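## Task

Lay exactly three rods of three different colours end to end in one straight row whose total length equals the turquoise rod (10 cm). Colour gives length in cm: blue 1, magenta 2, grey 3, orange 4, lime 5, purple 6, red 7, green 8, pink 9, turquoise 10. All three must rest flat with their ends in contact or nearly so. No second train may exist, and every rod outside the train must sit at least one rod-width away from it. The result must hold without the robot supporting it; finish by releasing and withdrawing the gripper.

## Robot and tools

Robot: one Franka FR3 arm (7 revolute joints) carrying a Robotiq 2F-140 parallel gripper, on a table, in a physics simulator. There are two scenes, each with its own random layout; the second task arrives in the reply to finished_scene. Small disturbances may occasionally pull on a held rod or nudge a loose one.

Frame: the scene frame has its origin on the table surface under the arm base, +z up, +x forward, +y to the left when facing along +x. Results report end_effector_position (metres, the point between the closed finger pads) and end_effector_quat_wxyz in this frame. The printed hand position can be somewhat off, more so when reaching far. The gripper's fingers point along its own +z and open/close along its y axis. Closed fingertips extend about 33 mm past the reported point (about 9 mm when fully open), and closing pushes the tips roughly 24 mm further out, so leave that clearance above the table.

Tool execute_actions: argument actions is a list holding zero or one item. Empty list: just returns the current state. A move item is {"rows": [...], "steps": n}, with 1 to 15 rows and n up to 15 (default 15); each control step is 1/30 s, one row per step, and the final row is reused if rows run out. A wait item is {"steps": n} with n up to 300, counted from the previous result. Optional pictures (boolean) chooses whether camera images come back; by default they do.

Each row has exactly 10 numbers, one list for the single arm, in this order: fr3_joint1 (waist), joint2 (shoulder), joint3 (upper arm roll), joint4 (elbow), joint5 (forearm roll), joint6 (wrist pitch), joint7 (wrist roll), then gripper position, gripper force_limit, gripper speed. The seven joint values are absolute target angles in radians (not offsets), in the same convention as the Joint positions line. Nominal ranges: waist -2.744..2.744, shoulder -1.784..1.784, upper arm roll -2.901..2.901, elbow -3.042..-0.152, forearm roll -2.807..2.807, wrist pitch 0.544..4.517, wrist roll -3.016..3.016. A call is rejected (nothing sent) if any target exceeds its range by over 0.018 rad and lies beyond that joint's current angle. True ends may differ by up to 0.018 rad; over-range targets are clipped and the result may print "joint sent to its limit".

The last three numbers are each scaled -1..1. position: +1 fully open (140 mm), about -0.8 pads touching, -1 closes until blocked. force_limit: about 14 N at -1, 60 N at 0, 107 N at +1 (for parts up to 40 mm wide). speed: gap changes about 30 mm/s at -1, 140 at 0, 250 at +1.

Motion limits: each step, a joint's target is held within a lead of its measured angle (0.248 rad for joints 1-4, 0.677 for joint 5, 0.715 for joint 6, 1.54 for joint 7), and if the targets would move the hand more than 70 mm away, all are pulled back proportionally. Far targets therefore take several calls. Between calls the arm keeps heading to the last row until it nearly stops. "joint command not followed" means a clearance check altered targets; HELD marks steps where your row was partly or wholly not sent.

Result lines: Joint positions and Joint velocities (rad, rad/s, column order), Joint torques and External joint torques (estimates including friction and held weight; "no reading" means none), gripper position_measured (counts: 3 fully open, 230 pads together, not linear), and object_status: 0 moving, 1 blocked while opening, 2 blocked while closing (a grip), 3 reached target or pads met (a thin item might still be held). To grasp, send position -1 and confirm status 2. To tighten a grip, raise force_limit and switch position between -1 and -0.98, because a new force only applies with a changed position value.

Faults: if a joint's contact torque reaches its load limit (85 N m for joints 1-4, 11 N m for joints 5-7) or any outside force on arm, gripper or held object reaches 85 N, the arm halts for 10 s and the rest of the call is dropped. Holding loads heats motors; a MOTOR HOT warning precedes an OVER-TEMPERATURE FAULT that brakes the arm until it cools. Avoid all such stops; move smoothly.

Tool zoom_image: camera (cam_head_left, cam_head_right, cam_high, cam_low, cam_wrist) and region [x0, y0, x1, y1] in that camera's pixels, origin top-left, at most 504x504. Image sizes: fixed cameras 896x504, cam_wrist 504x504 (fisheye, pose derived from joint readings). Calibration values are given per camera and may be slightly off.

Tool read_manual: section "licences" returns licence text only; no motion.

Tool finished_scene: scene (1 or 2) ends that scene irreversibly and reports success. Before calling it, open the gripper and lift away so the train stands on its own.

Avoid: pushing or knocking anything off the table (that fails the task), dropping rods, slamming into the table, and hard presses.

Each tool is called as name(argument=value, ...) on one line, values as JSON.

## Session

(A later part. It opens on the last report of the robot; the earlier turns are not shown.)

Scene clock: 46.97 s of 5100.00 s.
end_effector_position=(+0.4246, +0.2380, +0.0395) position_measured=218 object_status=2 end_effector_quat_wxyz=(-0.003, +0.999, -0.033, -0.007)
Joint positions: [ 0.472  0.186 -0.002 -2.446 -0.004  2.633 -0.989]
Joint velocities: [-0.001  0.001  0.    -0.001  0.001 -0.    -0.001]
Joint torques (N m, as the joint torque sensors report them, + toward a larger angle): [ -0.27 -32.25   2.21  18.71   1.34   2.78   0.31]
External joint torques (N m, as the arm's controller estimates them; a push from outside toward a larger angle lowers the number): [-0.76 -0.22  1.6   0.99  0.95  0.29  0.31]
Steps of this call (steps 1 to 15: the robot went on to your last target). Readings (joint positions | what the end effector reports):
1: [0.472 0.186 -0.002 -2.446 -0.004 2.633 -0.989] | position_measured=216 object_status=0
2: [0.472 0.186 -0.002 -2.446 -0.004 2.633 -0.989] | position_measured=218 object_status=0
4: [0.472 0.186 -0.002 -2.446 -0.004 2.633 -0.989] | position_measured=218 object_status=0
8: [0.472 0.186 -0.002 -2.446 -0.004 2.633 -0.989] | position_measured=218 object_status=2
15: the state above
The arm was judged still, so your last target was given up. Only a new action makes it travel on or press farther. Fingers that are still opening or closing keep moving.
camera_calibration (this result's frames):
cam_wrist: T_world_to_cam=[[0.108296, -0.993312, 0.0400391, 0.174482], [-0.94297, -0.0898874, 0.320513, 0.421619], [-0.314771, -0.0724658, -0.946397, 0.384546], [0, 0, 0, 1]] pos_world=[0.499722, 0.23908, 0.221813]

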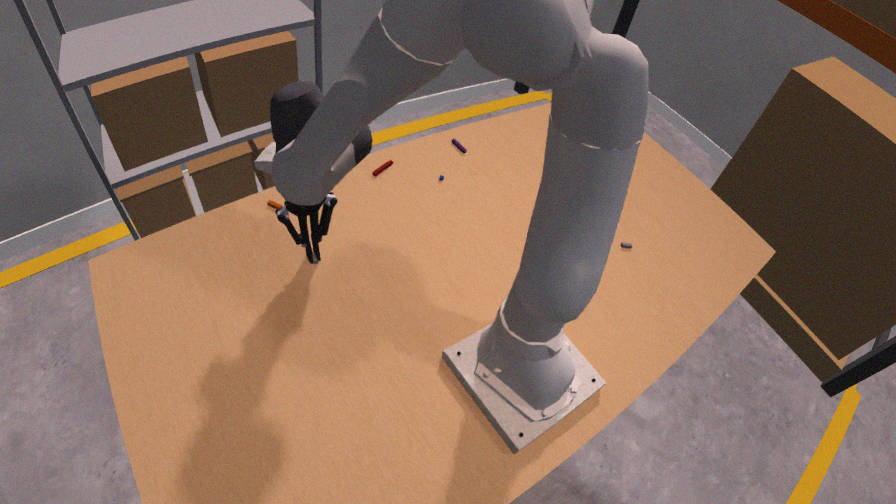

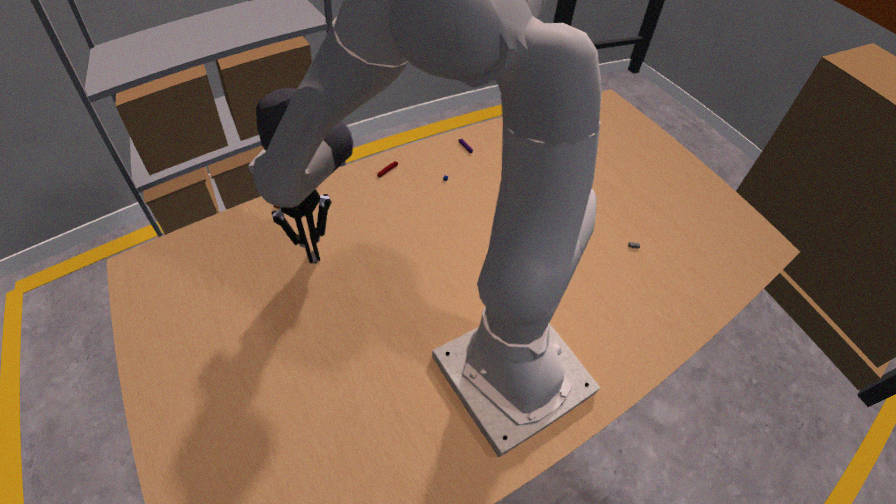

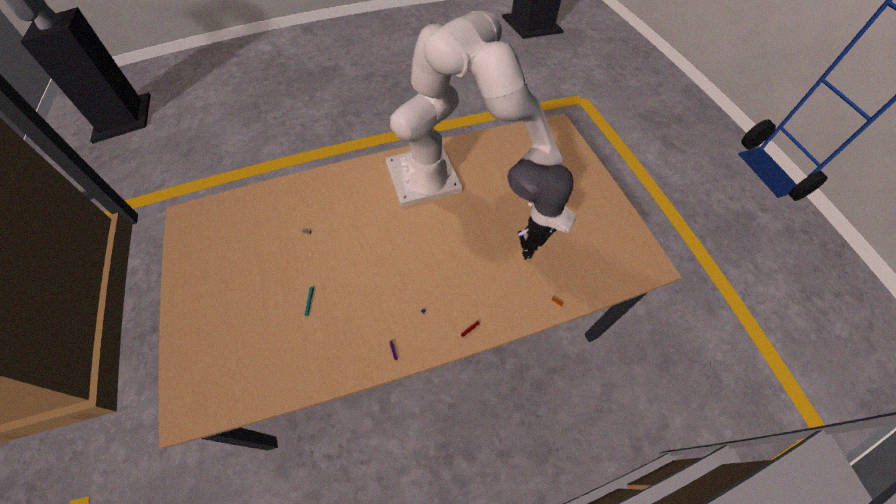

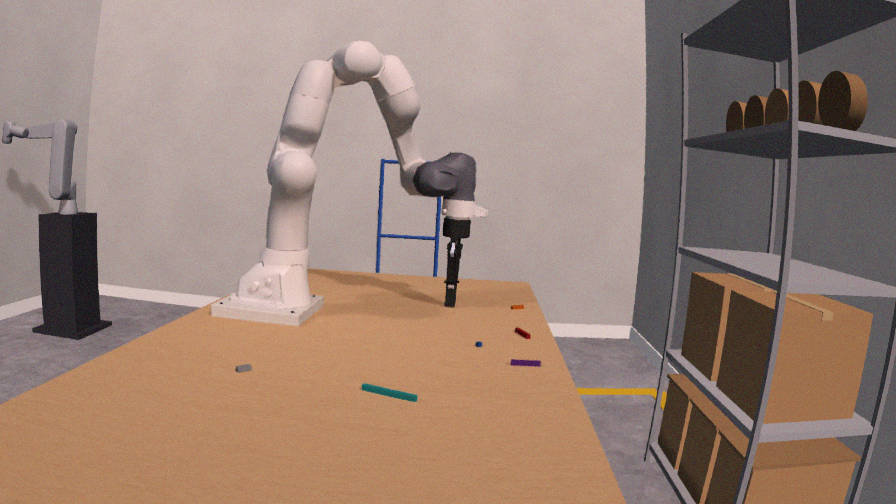

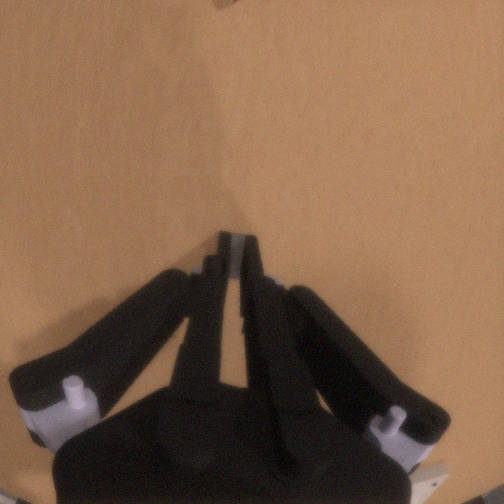

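execute_actions(actions=[{"rows":[[0.47,0.18,0,-2.44,0,2.61,-0.984,-1,-0.4,-0.5],[0.47,0.17,0,-2.432,0,2.59,-0.984,-1,-0.4,-0.5],[0.47,0.16,0,-2.424,0,2.57,-0.984,-1,-0.4,-0.5],[0.47,0.15,0,-2.414,0,2.55,-1.0,-1,-0.4,-0.5],[0.465,0.14,0,-2.40,0,2.53,-1.03,-1,-0.4,-0.5],[0.455,0.135,0,-2.385,0,2.51,-1.07,-1,-0.4,-0.5],[0.44,0.135,0,-2.37,0,2.495,-1.11,-1,-0.4,-0.5],[0.42,0.14,0,-2.35,0,2.48,-1.16,-1,-0.4,-0.5],[0.39,0.15,0,-2.33,0,2.47,-1.21,-1,-0.4,-0.5],[0.355,0.16,0,-2.31,0,2.46,-1.26,-1,-0.4,-0.5],[0.315,0.172,0,-2.29,0,2.452,-1.31,-1,-0.4,-0.5],[0.27,0.185,0,-2.27,0,2.445,-1.36,-1,-0.4,-0.5],[0.22,0.198,0,-2.25,0,2.438,-1.41,-1,-0.4,-0.5],[0.17,0.212,0,-2.23,0,2.432,-1.46,-1,-0.4,-0.5],[0.12,0.226,0,-2.21,0,2.426,-1.51,-1,-0.4,-0.5]],"steps":15}], pictures=false)

execute_actions(actions=[{"rows":[[0.07,0.24,0,-2.19,0,2.42,-1.56,-1,-0.4,-0.5],[0.02,0.255,0,-2.168,0,2.414,-1.61,-1,-0.4,-0.5],[-0.03,0.27,0,-2.146,0,2.408,-1.66,-1,-0.4,-0.5],[-0.08,0.285,0,-2.124,0,2.402,-1.71,-1,-0.4,-0.5],[-0.13,0.30,0,-2.102,0,2.396,-1.76,-1,-0.4,-0.5],[-0.18,0.315,0,-2.08,0,2.39,-1.81,-1,-0.4,-0.5],[-0.23,0.33,0,-2.058,0,2.384,-1.86,-1,-0.4,-0.5],[-0.28,0.345,0,-2.036,0,2.378,-1.91,-1,-0.4,-0.5],[-0.33,0.36,0,-2.014,0,2.372,-1.96,-1,-0.4,-0.5],[-0.375,0.375,0,-1.992,0,2.366,-2.0,-1,-0.4,-0.5],[-0.415,0.39,0,-1.97,0,2.36,-2.03,-1,-0.4,-0.5],[-0.45,0.404,0,-1.95,0,2.355,-2.05,-1,-0.4,-0.5],[-0.48,0.416,0,-1.934,0,2.35,-2.06,-1,-0.4,-0.5],[-0.505,0.426,0,-1.92,0,2.349,-2.06,-1,-0.4,-0.5],[-0.522,0.434,0,-1.911,0,2.349,-2.06,-1,-0.4,-0.5]],"steps":15}], pictures=false)

execute_actions(actions=[{"steps":35}])

Scene clock: 58.27 s of 5100.00 s.
end_effector_position=(+0.5223, +0.1611, +0.0924) position_measured=218 object_status=2 end_effector_quat_wxyz=(-0.009, +0.999, -0.038, +0.006)
Joint positions: [ 0.25   0.188  0.008 -2.261 -0.004  2.477 -1.191]
Joint velocities: [-1.079  0.308 -0.08   0.457 -0.001 -0.179 -0.739]
Joint torques (N m, as the joint torque sensors report them, + toward a larger angle): [  1.53 -35.17   1.19  19.01   1.12   1.57  -0.36]
External joint torques (N m, as the arm's controller estimates them; a push from outside toward a larger angle lowers the number): [-1.02  0.2  -0.52  2.11  0.62 -0.41 -0.36]
Steps of this call (steps 1 to 90: nothing new was sent; then 7.80 s passed at rest; steps 91 to 105: all 15 steps of this action). Readings (joint positions | what the end effector reports):
91: [0.472 0.186 -0.002 -2.446 -0.004 2.630 -0.989] | position_measured=218 object_status=2
92: [0.472 0.184 -0.002 -2.444 -0.004 2.623 -0.989] | position_measured=218 object_status=2
94: [0.472 0.174 -0.002 -2.436 -0.004 2.603 -0.989] | position_measured=218 object_status=2
98: [0.453 0.146 0.003 -2.388 -0.004 2.548 -1.023] | position_measured=218 object_status=2
105: the state above

Scene clock: 58.77 s of 5100.00 s.
end_effector_position=(+0.5959, -0.1509, +0.0844) position_measured=218 object_status=2 end_effector_quat_wxyz=(-0.001, +0.993, -0.120, +0.008)
Joint positions: [-0.292  0.363  0.003 -2.009 -0.004  2.404 -1.575]
Joint velocities: [-1.001  0.338 -0.033  0.472 -0.    -0.101 -0.675]
Joint torques (N m, as the joint torque sensors report them, + toward a larger angle): [  1.87 -43.29   2.43  20.44   0.96   1.66  -0.33]
External joint torques (N m, as the arm's controller estimates them; a push from outside toward a larger angle lowers the number): [-1.16 -0.47  0.89  1.96  0.41 -0.36 -0.33]
Steps of this call (steps 1 to 15: all 15 steps of this action). Readings (joint positions | what the end effector reports):
1: [0.213 0.198 0.007 -2.246 -0.004 2.471 -1.216] | position_measured=218 object_status=2
2: [0.175 0.209 0.006 -2.231 -0.004 2.465 -1.242] | position_measured=218 object_status=2
4: [0.100 0.231 0.005 -2.199 -0.004 2.455 -1.292] | position_measured=218 object_status=2
8: [-0.047 0.276 0.004 -2.135 -0.004 2.436 -1.392] | position_measured=218 object_status=2
15: the state above

Scene clock: 59.93 s of 5100.00 s.
end_effector_position=(+0.5579, -0.2923, +0.0757) position_measured=218 object_status=2 end_effector_quat_wxyz=(-0.002, +1.000, -0.004, -0.006)
Joint positions: [-0.523  0.433 -0.001 -1.914 -0.003  2.351 -2.043]
Joint velocities: [ 0.    -0.001  0.     0.    -0.001 -0.001 -0.04 ]
Joint torques (N m, as the joint torque sensors report them, + toward a larger angle): [  0.64 -44.44   2.47  22.87   1.49   2.1   -0.22]
External joint torques (N m, as the arm's controller estimates them; a push from outside toward a larger angle lowers the number): [ 0.58 -0.84  2.02  1.3   0.86 -0.38 -0.22]
Steps of this call (steps 1 to 35: the robot went on to your last target). Readings (joint positions | what the end effector reports):
1: [-0.327 0.373 0.003 -1.994 -0.004 2.400 -1.598] | position_measured=218 object_status=2
2: [-0.361 0.384 0.003 -1.980 -0.004 2.396 -1.624] | position_measured=218 object_status=2
4: [-0.428 0.405 0.002 -1.951 -0.004 2.385 -1.688] | position_measured=218 object_status=2
8: [-0.517 0.429 -0.012 -1.920 -0.003 2.368 -1.817] | position_measured=218 object_status=2
35: the state above
camera_calibration (this result's frames):
cam_wrist: T_world_to_cam=[[0.166837, -0.985058, 0.0427254, -0.398689], [-0.936836, -0.144861, 0.318362, 0.46878], [-0.307415, -0.0931412, -0.947006, 0.412255], [0, 0, 0, 1]] pos_world=[0.63242, -0.286426, 0.258201]

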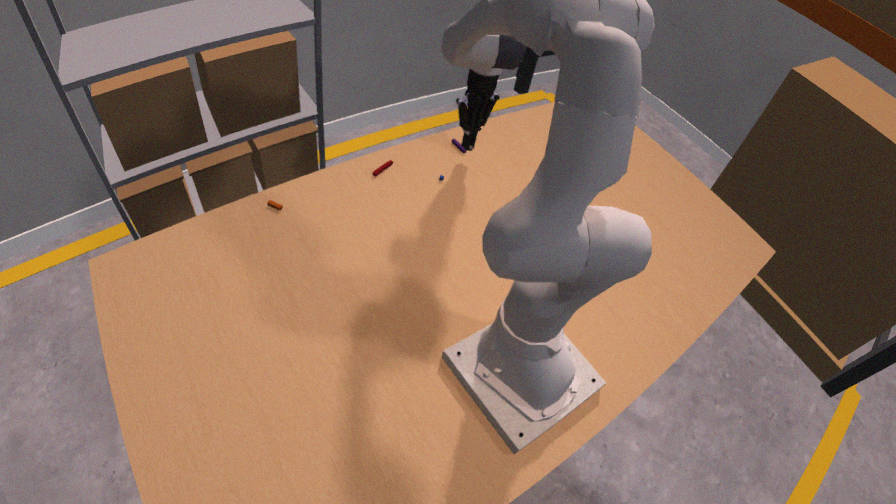

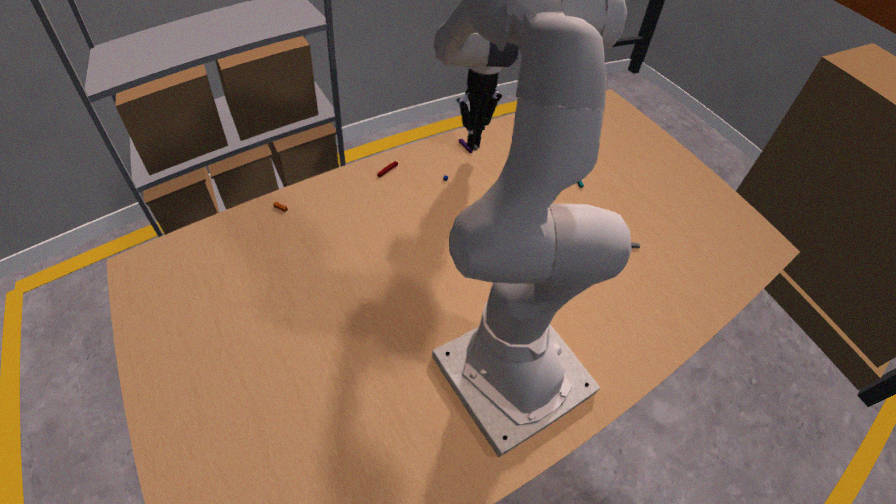

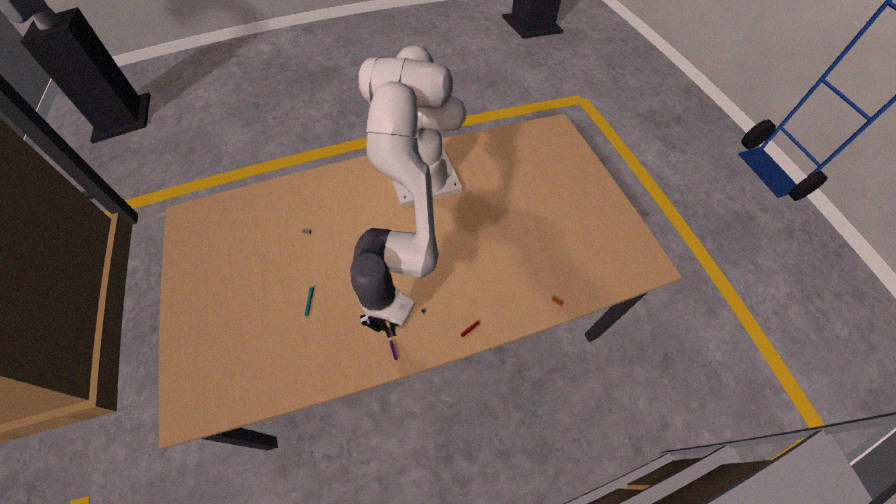

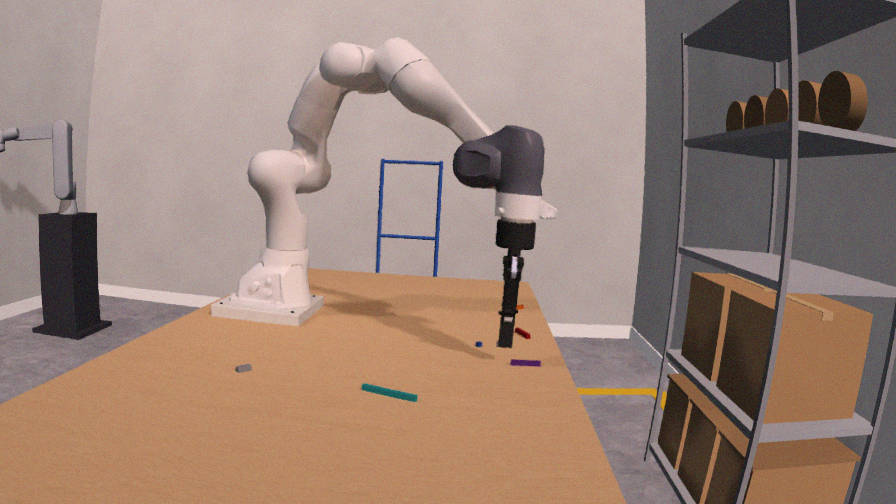

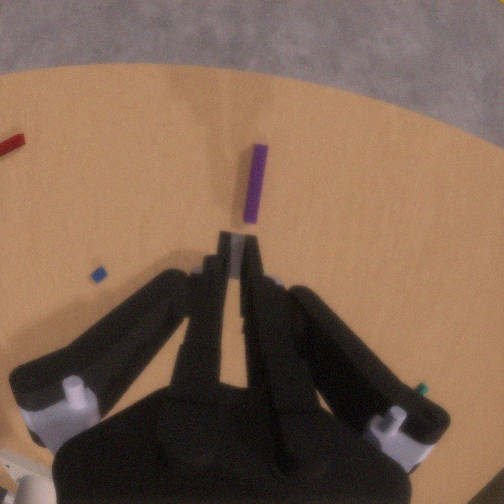

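execute_actions(actions=[{"rows":[[-0.527,0.436,0,-1.914,0,2.365,-2.096,-1,-0.4,-0.5],[-0.532,0.438,0,-1.916,0,2.375,-2.096,-1,-0.4,-0.5],[-0.537,0.441,0,-1.918,0,2.385,-2.096,-1,-0.4,-0.5],[-0.541,0.445,0,-1.92,0,2.39,-2.096,-1,-0.4,-0.5],[-0.545,0.449,0,-1.922,0,2.395,-2.096,-1,-0.4,-0.5],[-0.545,0.453,0,-1.923,0,2.4,-2.096,-1,-0.4,-0.5],[-0.545,0.457,0,-1.924,0,2.406,-2.096,-1,-0.4,-0.5],[-0.545,0.461,0,-1.925,0,2.406,-2.096,-1,-0.4,-0.5],[-0.545,0.465,0,-1.926,0,2.406,-2.096,-1,-0.4,-0.5],[-0.545,0.469,0,-1.927,0,2.406,-2.096,-1,-0.4,-0.5],[-0.545,0.472,0,-1.927,0,2.406,-2.096,-1,-0.4,-0.5],[-0.545,0.475,0,-1.927,0,2.406,-2.096,-1,-0.4,-0.5]],"steps":15}], pictures=false)

execute_actions(actions=[{"steps":20}])

zoom_image(camera="cam_wrist", region=[160, 120, 320, 290])

zoom_image(camera="cam_low", region=[470, 330, 550, 380])

Scene clock: 70.23 s of 5100.00 s.
end_effector_position=(+0.5487, -0.3015, +0.0491) position_measured=218 object_status=2 end_effector_quat_wxyz=(-0.004, +1.000, +0.007, -0.008)
Joint positions: [-0.544  0.474 -0.    -1.926 -0.003  2.398 -2.084]
Joint velocities: [ 0.     0.043  0.001 -0.012 -0.001  0.025 -0.024]
Joint torques (N m, as the joint torque sensors report them, + toward a larger angle): [ -0.08 -47.64   0.87  20.99   1.36   2.91  -0.13]
External joint torques (N m, as the arm's controller estimates them; a push from outside toward a larger angle lowers the number): [-0.25 -1.74  0.26 -0.99  0.75  0.27 -0.13]
Steps of this call (steps 1 to 30: the robot went on to your last target; steps 31 to 100: nothing new was sent; then 6.47 s passed at rest; steps 101 to 115: all 15 steps of this action). Readings (joint positions | what the end effector reports):
101: [-0.523 0.433 -0.001 -1.913 -0.003 2.353 -2.058] | position_measured=218 object_status=2
102: [-0.524 0.434 -0.001 -1.913 -0.003 2.356 -2.061] | position_measured=218 object_status=2
104: [-0.529 0.436 -0.000 -1.914 -0.003 2.365 -2.067] | position_measured=218 object_status=2
108: [-0.542 0.449 -0.000 -1.919 -0.003 2.385 -2.076] | position_measured=218 object_status=2
115: the state above

Scene clock: 70.90 s of 5100.00 s.
end_effector_position=(+0.5496, -0.3021, +0.0487) position_measured=218 object_status=2 end_effector_quat_wxyz=(-0.003, +1.000, +0.010, -0.007)
Joint positions: [-0.544  0.475 -0.    -1.926 -0.003  2.404 -2.09 ]
Joint velocities: [-0.     0.     0.001 -0.     0.002 -0.    -0.003]
Joint torques (N m, as the joint torque sensors report them, + toward a larger angle): [ -0.49 -45.4    1.03  20.22   1.36   2.78  -0.21]
External joint torques (N m, as the arm's controller estimates them; a push from outside toward a larger angle lowers the number): [-0.5  -1.37  0.55 -0.68  0.77  0.3  -0.21]
Steps of this call (steps 1 to 15: the robot went on to your last target; steps 16 to 20: nothing new was sent). Readings (joint positions | what the end effector reports):
1: [-0.544 0.475 -0.000 -1.926 -0.003 2.399 -2.085] | position_measured=218 object_status=2
2: [-0.544 0.475 -0.000 -1.926 -0.003 2.400 -2.085] | position_measured=218 object_status=2
4: [-0.544 0.475 -0.000 -1.926 -0.003 2.401 -2.086] | position_measured=218 object_status=2
8: [-0.544 0.475 -0.000 -1.926 -0.003 2.402 -2.088] | position_measured=218 object_status=2
20: the state above
The arm was judged still, so your last target was given up. Only a new action makes it travel on or press farther. Fingers that are still opening or closing keep moving.
camera_calibration (this result's frames):
cam_wrist: T_world_to_cam=[[0.193869, -0.980196, 0.0403747, -0.419011], [-0.931913, -0.171148, 0.31976, 0.457501], [-0.306517, -0.0996171, -0.946638, 0.380729], [0, 0, 0, 1]] pos_world=[0.624284, -0.294485, 0.231039]

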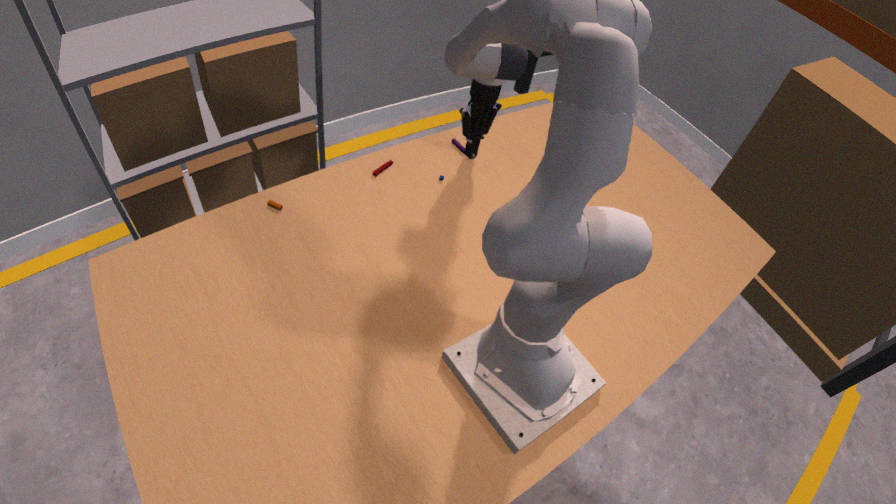

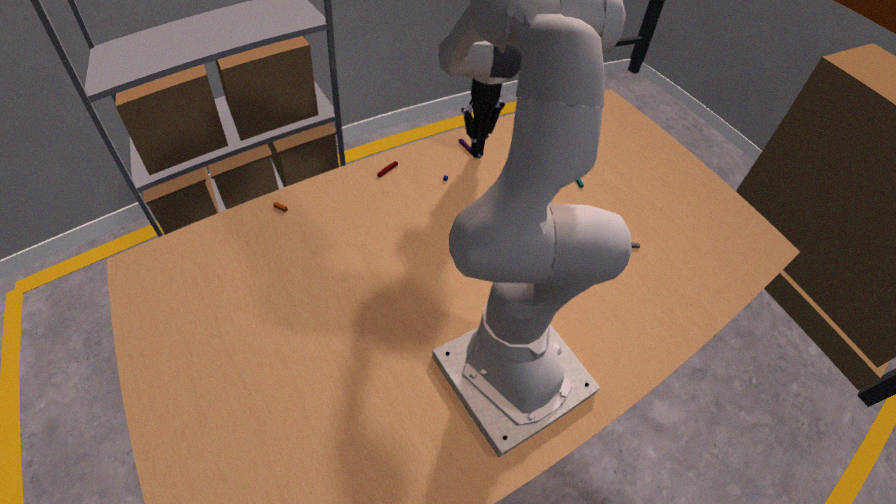

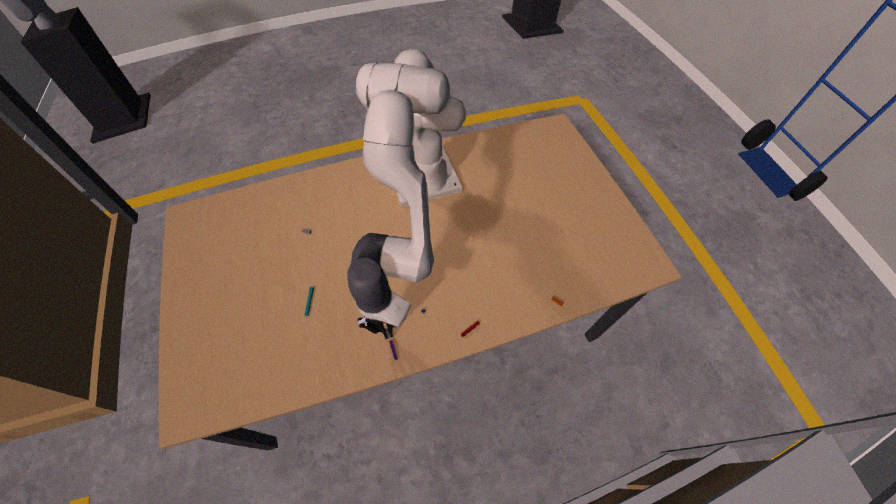

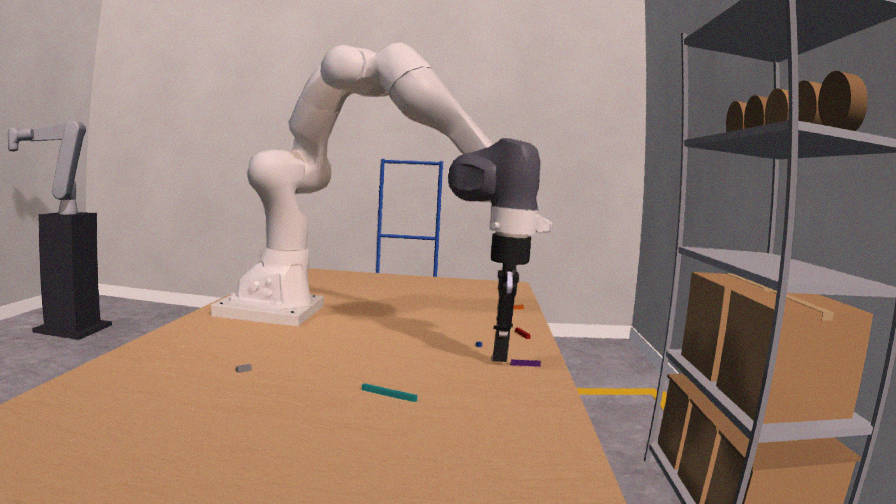

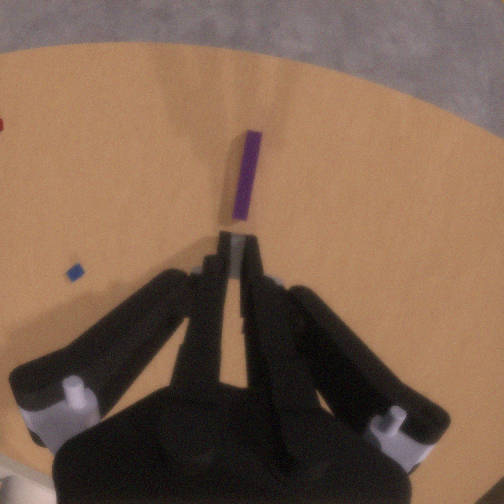

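Region (160, 120, 320, 290) of cam_wrist's 504x504 image, scaled by 2.965, with more detail than that image has; it fills the left 474 columns of this view, and the rest is white.

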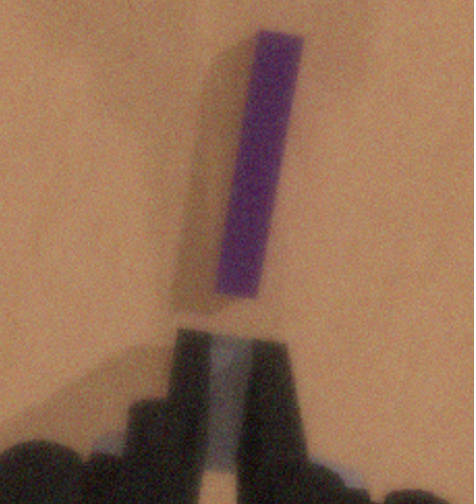

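Region (470, 330, 550, 380) of cam_low's 896x504 image, scaled by 6.300, with more detail than that image has; it fills the top 315 rows of this view, and the rest is white.

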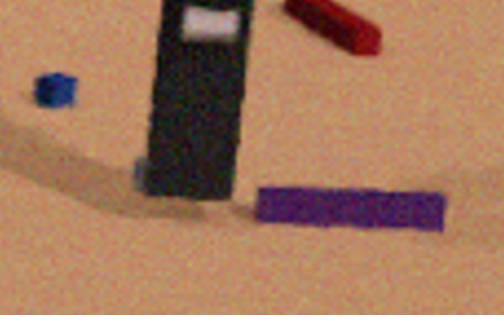

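execute_actions(actions=[{"rows":[[-0.541,0.477,0,-1.921,0,2.408,-2.096,-1,-0.4,-0.5],[-0.54,0.48,0,-1.917,0,2.408,-2.096,-1,-0.4,-0.5],[-0.539,0.483,0,-1.913,0,2.408,-2.096,-1,-0.4,-0.5],[-0.538,0.486,0,-1.909,0,2.409,-2.096,-1,-0.4,-0.5],[-0.5375,0.489,0,-1.905,0,2.41,-2.096,-1,-0.4,-0.5],[-0.5375,0.492,0,-1.901,0,2.412,-2.096,-1,-0.4,-0.5],[-0.5375,0.495,0,-1.901,0,2.412,-2.096,-1,-0.4,-0.5],[-0.5375,0.498,0,-1.901,0,2.412,-2.096,-1,-0.4,-0.5],[-0.5375,0.501,0,-1.901,0,2.412,-2.096,-1,-0.4,-0.5],[-0.5375,0.5035,0,-1.901,0,2.412,-2.096,-1,-0.4,-0.5]],"steps":15}], pictures=false)

execute_actions(actions=[{"steps":10}])

zoom_image(camera="cam_wrist", region=[160, 120, 320, 290])

zoom_image(camera="cam_low", region=[470, 330, 550, 380])

Scene clock: 77.90 s of 5100.00 s.
end_effector_position=(+0.5557, -0.3019, +0.0408) position_measured=218 object_status=2 end_effector_quat_wxyz=(-0.003, +1.000, +0.013, -0.007)
Joint positions: [-0.539  0.503 -0.    -1.904 -0.003  2.409 -2.091]
Joint velocities: [-0.001  0.012  0.001 -0.     0.     0.001  0.001]
Joint torques (N m, as the joint torque sensors report them, + toward a larger angle): [  1.62 -45.96   1.25  22.21   1.36   2.81  -0.26]
External joint torques (N m, as the arm's controller estimates them; a push from outside toward a larger angle lowers the number): [ 1.58 -0.4   0.72  0.89  0.76  0.27 -0.26]
Steps of this call (steps 1 to 90: nothing new was sent; then 3.50 s passed at rest; steps 91 to 105: all 15 steps of this action). Readings (joint positions | what the end effector reports):
91: [-0.544 0.475 -0.000 -1.925 -0.003 2.404 -2.091] | position_measured=218 object_status=2
92: [-0.544 0.476 -0.000 -1.924 -0.003 2.404 -2.091] | position_measured=218 object_status=2
94: [-0.542 0.479 -0.000 -1.919 -0.003 2.405 -2.091] | position_measured=218 object_status=2
98: [-0.539 0.489 -0.000 -1.906 -0.003 2.408 -2.091] | position_measured=218 object_status=2
105: the state above

Scene clock: 78.23 s of 5100.00 s.
end_effector_position=(+0.5559, -0.3020, +0.0408) position_measured=218 object_status=2 end_effector_quat_wxyz=(-0.003, +1.000, +0.013, -0.006)
Joint positions: [-0.539  0.503 -0.    -1.904 -0.003  2.41  -2.091]
Joint velocities: [-0.001  0.001 -0.001  0.001  0.    -0.001  0.   ]
Joint torques (N m, as the joint torque sensors report them, + toward a larger angle): [  1.87 -45.83   1.05  21.66   1.39   2.76  -0.2 ]
External joint torques (N m, as the arm's controller estimates them; a push from outside toward a larger angle lowers the number): [ 1.84 -1.39  0.54  0.96  0.8   0.31 -0.2 ]
Steps of this call (steps 1 to 10: the robot went on to your last target). Readings (joint positions | what the end effector reports):
1: [-0.539 0.503 -0.000 -1.904 -0.003 2.409 -2.091] | position_measured=218 object_status=2
2: [-0.539 0.503 -0.000 -1.904 -0.003 2.409 -2.091] | position_measured=218 object_status=2
4: [-0.539 0.503 -0.000 -1.904 -0.003 2.409 -2.091] | position_measured=218 object_status=2
8: [-0.539 0.503 -0.000 -1.904 -0.003 2.409 -2.091] | position_measured=218 object_status=2
10: the state above
camera_calibration (this result's frames):
cam_wrist: T_world_to_cam=[[0.19947, -0.97906, 0.0406485, -0.422589], [-0.931087, -0.17644, 0.31929, 0.463836], [-0.305432, -0.101536, -0.946785, 0.374002], [0, 0, 0, 1]] pos_world=[0.630398, -0.293926, 0.223179]

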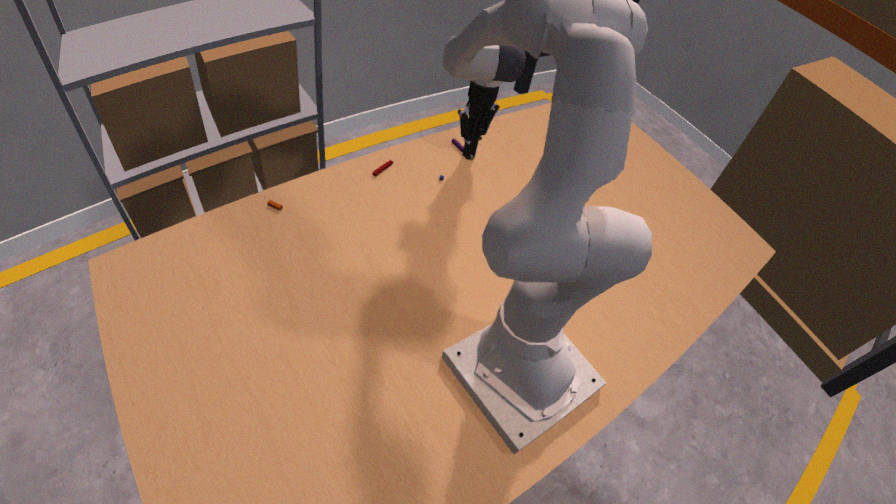

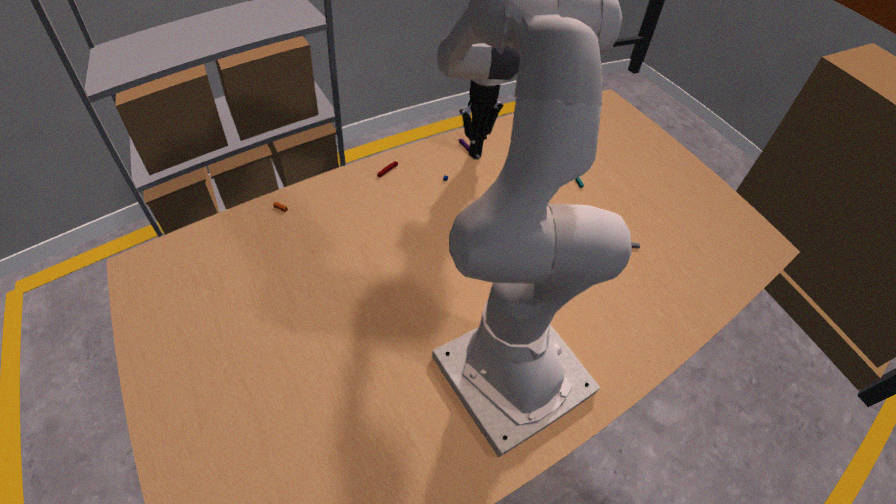

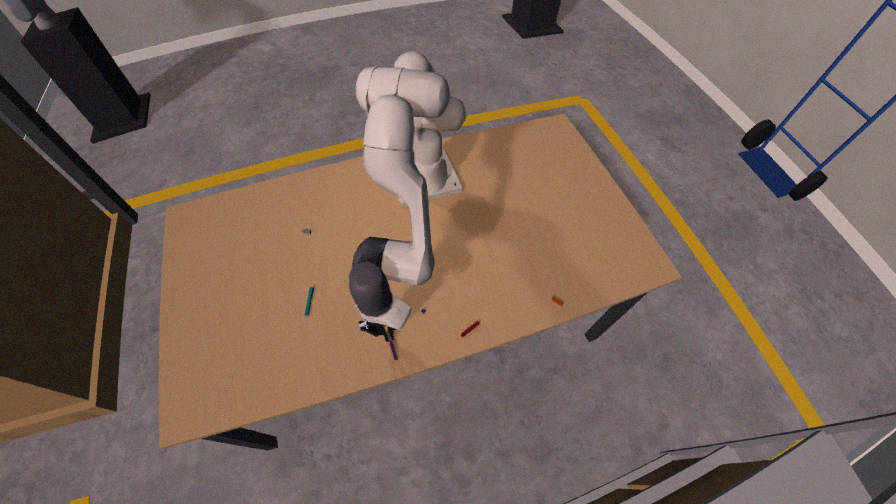

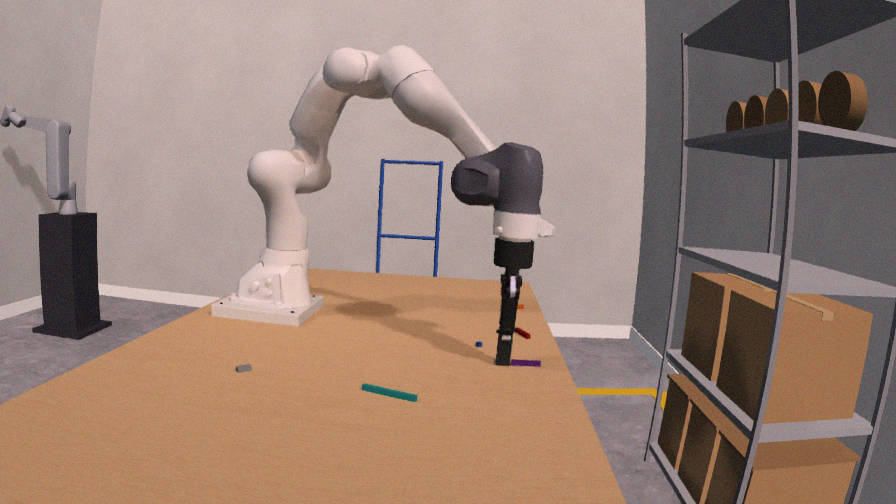

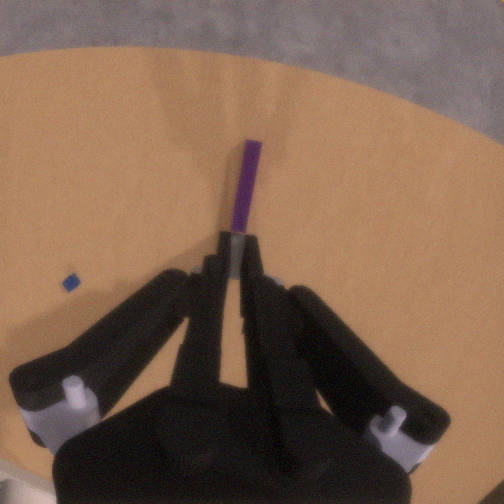

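Region (160, 120, 320, 290) of cam_wrist's 504x504 image, scaled by 2.965, with more detail than that image has; it fills the left 474 columns of this view, and the rest is white.

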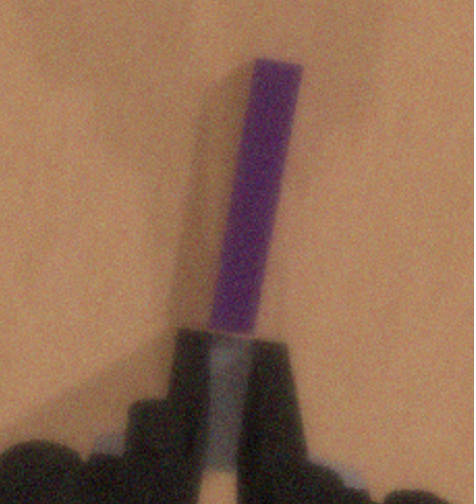

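Region (470, 330, 550, 380) of cam_low's 896x504 image, scaled by 6.300, with more detail than that image has; it fills the top 315 rows of this view, and the rest is white.

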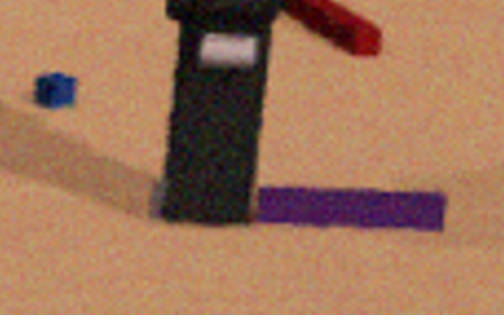

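execute_actions(actions=[{"rows":[[-0.5375,0.5055,0,-1.901,0,2.414,-2.096,-1,-0.4,-0.5],[-0.5375,0.5055,0,-1.901,0,2.414,-2.096,-1,-0.4,-0.5],[-0.5375,0.5055,0,-1.901,0,2.414,-2.096,-1,-0.4,-0.5],[-0.5375,0.5055,0,-1.901,0,2.414,-2.096,-1,-0.4,-0.5],[-0.5375,0.5055,0,-1.901,0,2.414,-2.096,-0.4,-0.4,-0.5]],"steps":15}])

zoom_image(camera="cam_wrist", region=[40, 200, 300, 320])

Scene clock: 84.47 s of 5100.00 s.
end_effector_position=(+0.5563, -0.3021, +0.0403) position_measured=179 object_status=0 end_effector_quat_wxyz=(-0.002, +1.000, +0.013, -0.006)
Joint positions: [-0.539  0.504 -0.    -1.903 -0.003  2.412 -2.091]
Joint velocities: [ 0.     0.001  0.    -0.    -0.     0.001 -0.   ]
Joint torques (N m, as the joint torque sensors report them, + toward a larger angle): [  1.47 -45.7    1.53  22.04   1.35   2.65  -0.16]
External joint torques (N m, as the arm's controller estimates them; a push from outside toward a larger angle lowers the number): [ 1.35 -1.08  0.95  1.27  0.76  0.19 -0.16]
Steps of this call (steps 1 to 15: the robot went on to your last target; steps 16 to 90: nothing new was sent; then 2.73 s passed at rest; steps 91 to 105: all 15 steps of this action). Readings (joint positions | what the end effector reports):
91: [-0.539 0.503 -0.000 -1.903 -0.003 2.410 -2.091] | position_measured=218 object_status=2
92: [-0.539 0.503 -0.000 -1.903 -0.003 2.410 -2.091] | position_measured=218 object_status=2
94: [-0.539 0.504 -0.000 -1.903 -0.003 2.411 -2.091] | position_measured=218 object_status=2
98: [-0.539 0.504 -0.000 -1.903 -0.003 2.411 -2.091] | position_measured=206 object_status=0
105: the state above
camera_calibration (this result's frames):
cam_wrist: T_world_to_cam=[[0.199563, -0.97901, 0.0413957, -0.422874], [-0.931393, -0.176393, 0.318421, 0.464572], [-0.304436, -0.102101, -0.947045, 0.372983], [0, 0, 0, 1]] pos_world=[0.630638, -0.293969, 0.222808]

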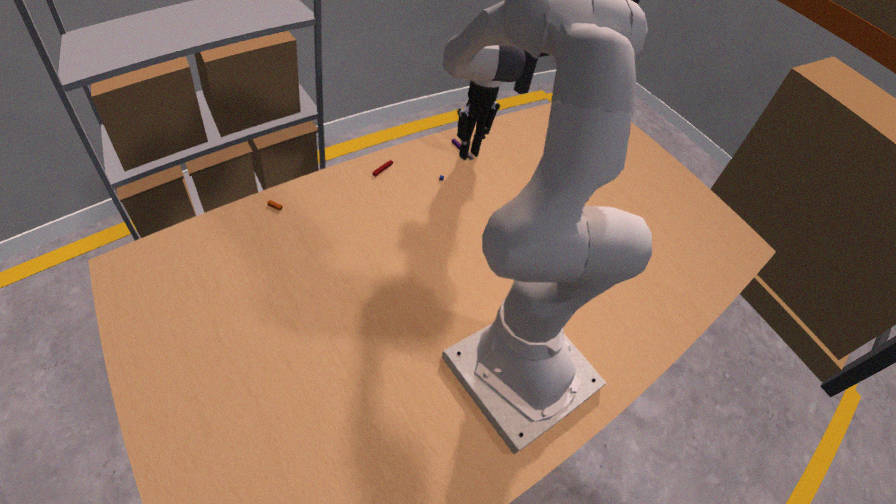

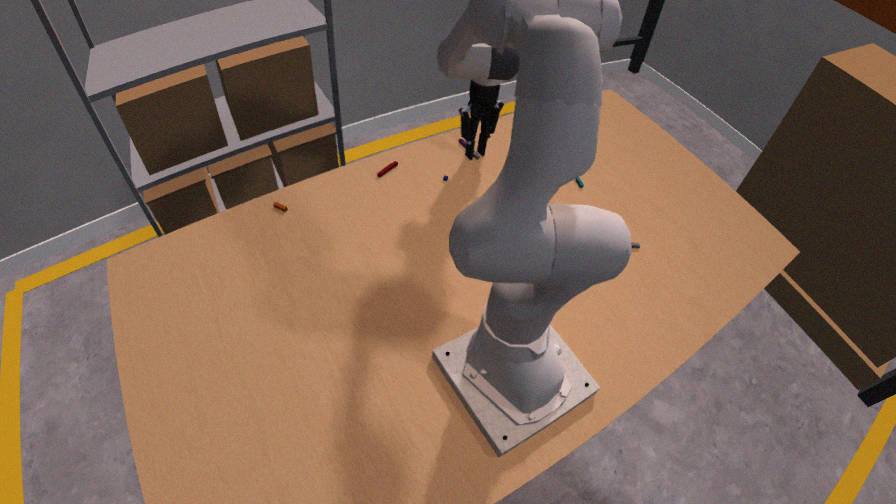

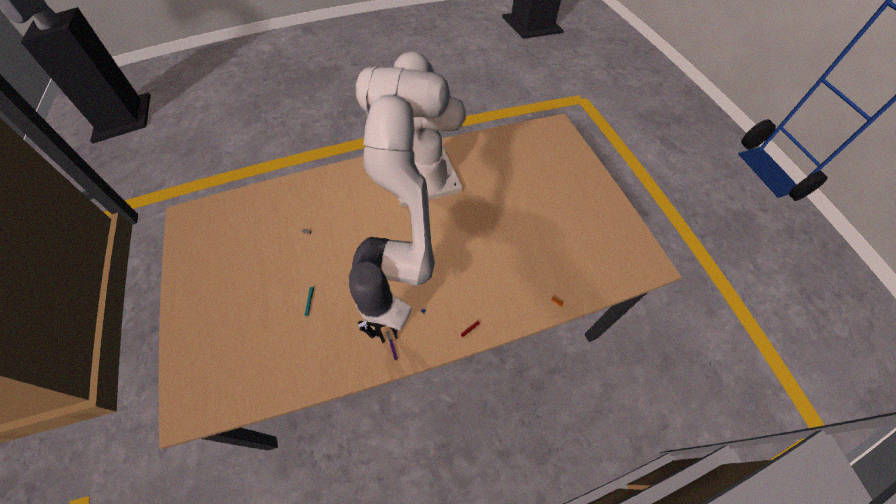

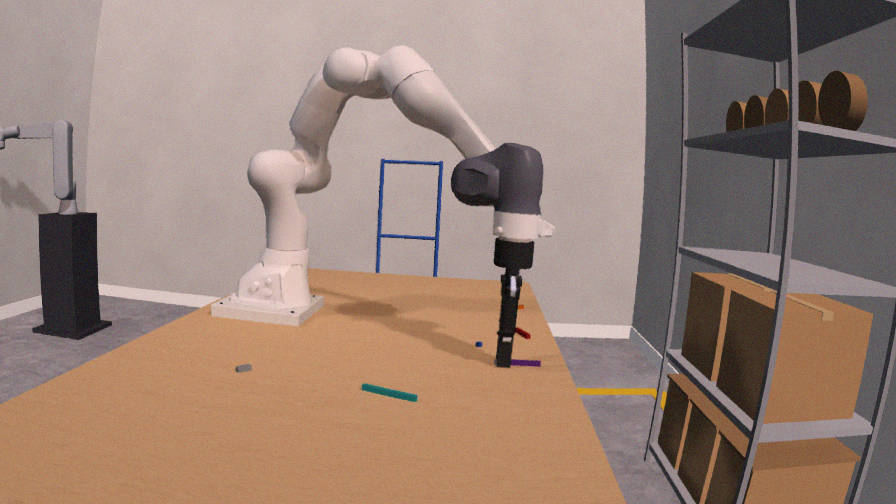

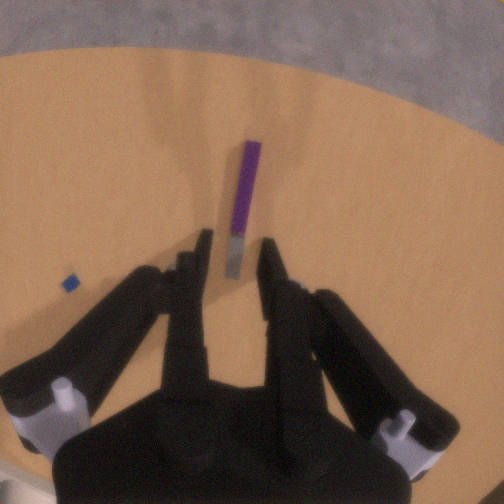

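Region (40, 200, 300, 320) of cam_wrist's 504x504 image, scaled by 1.938, with more detail than that image has; it fills the top 233 rows of this view, and the rest is white.

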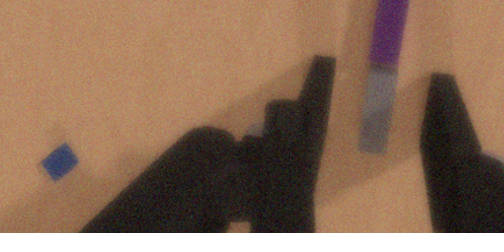

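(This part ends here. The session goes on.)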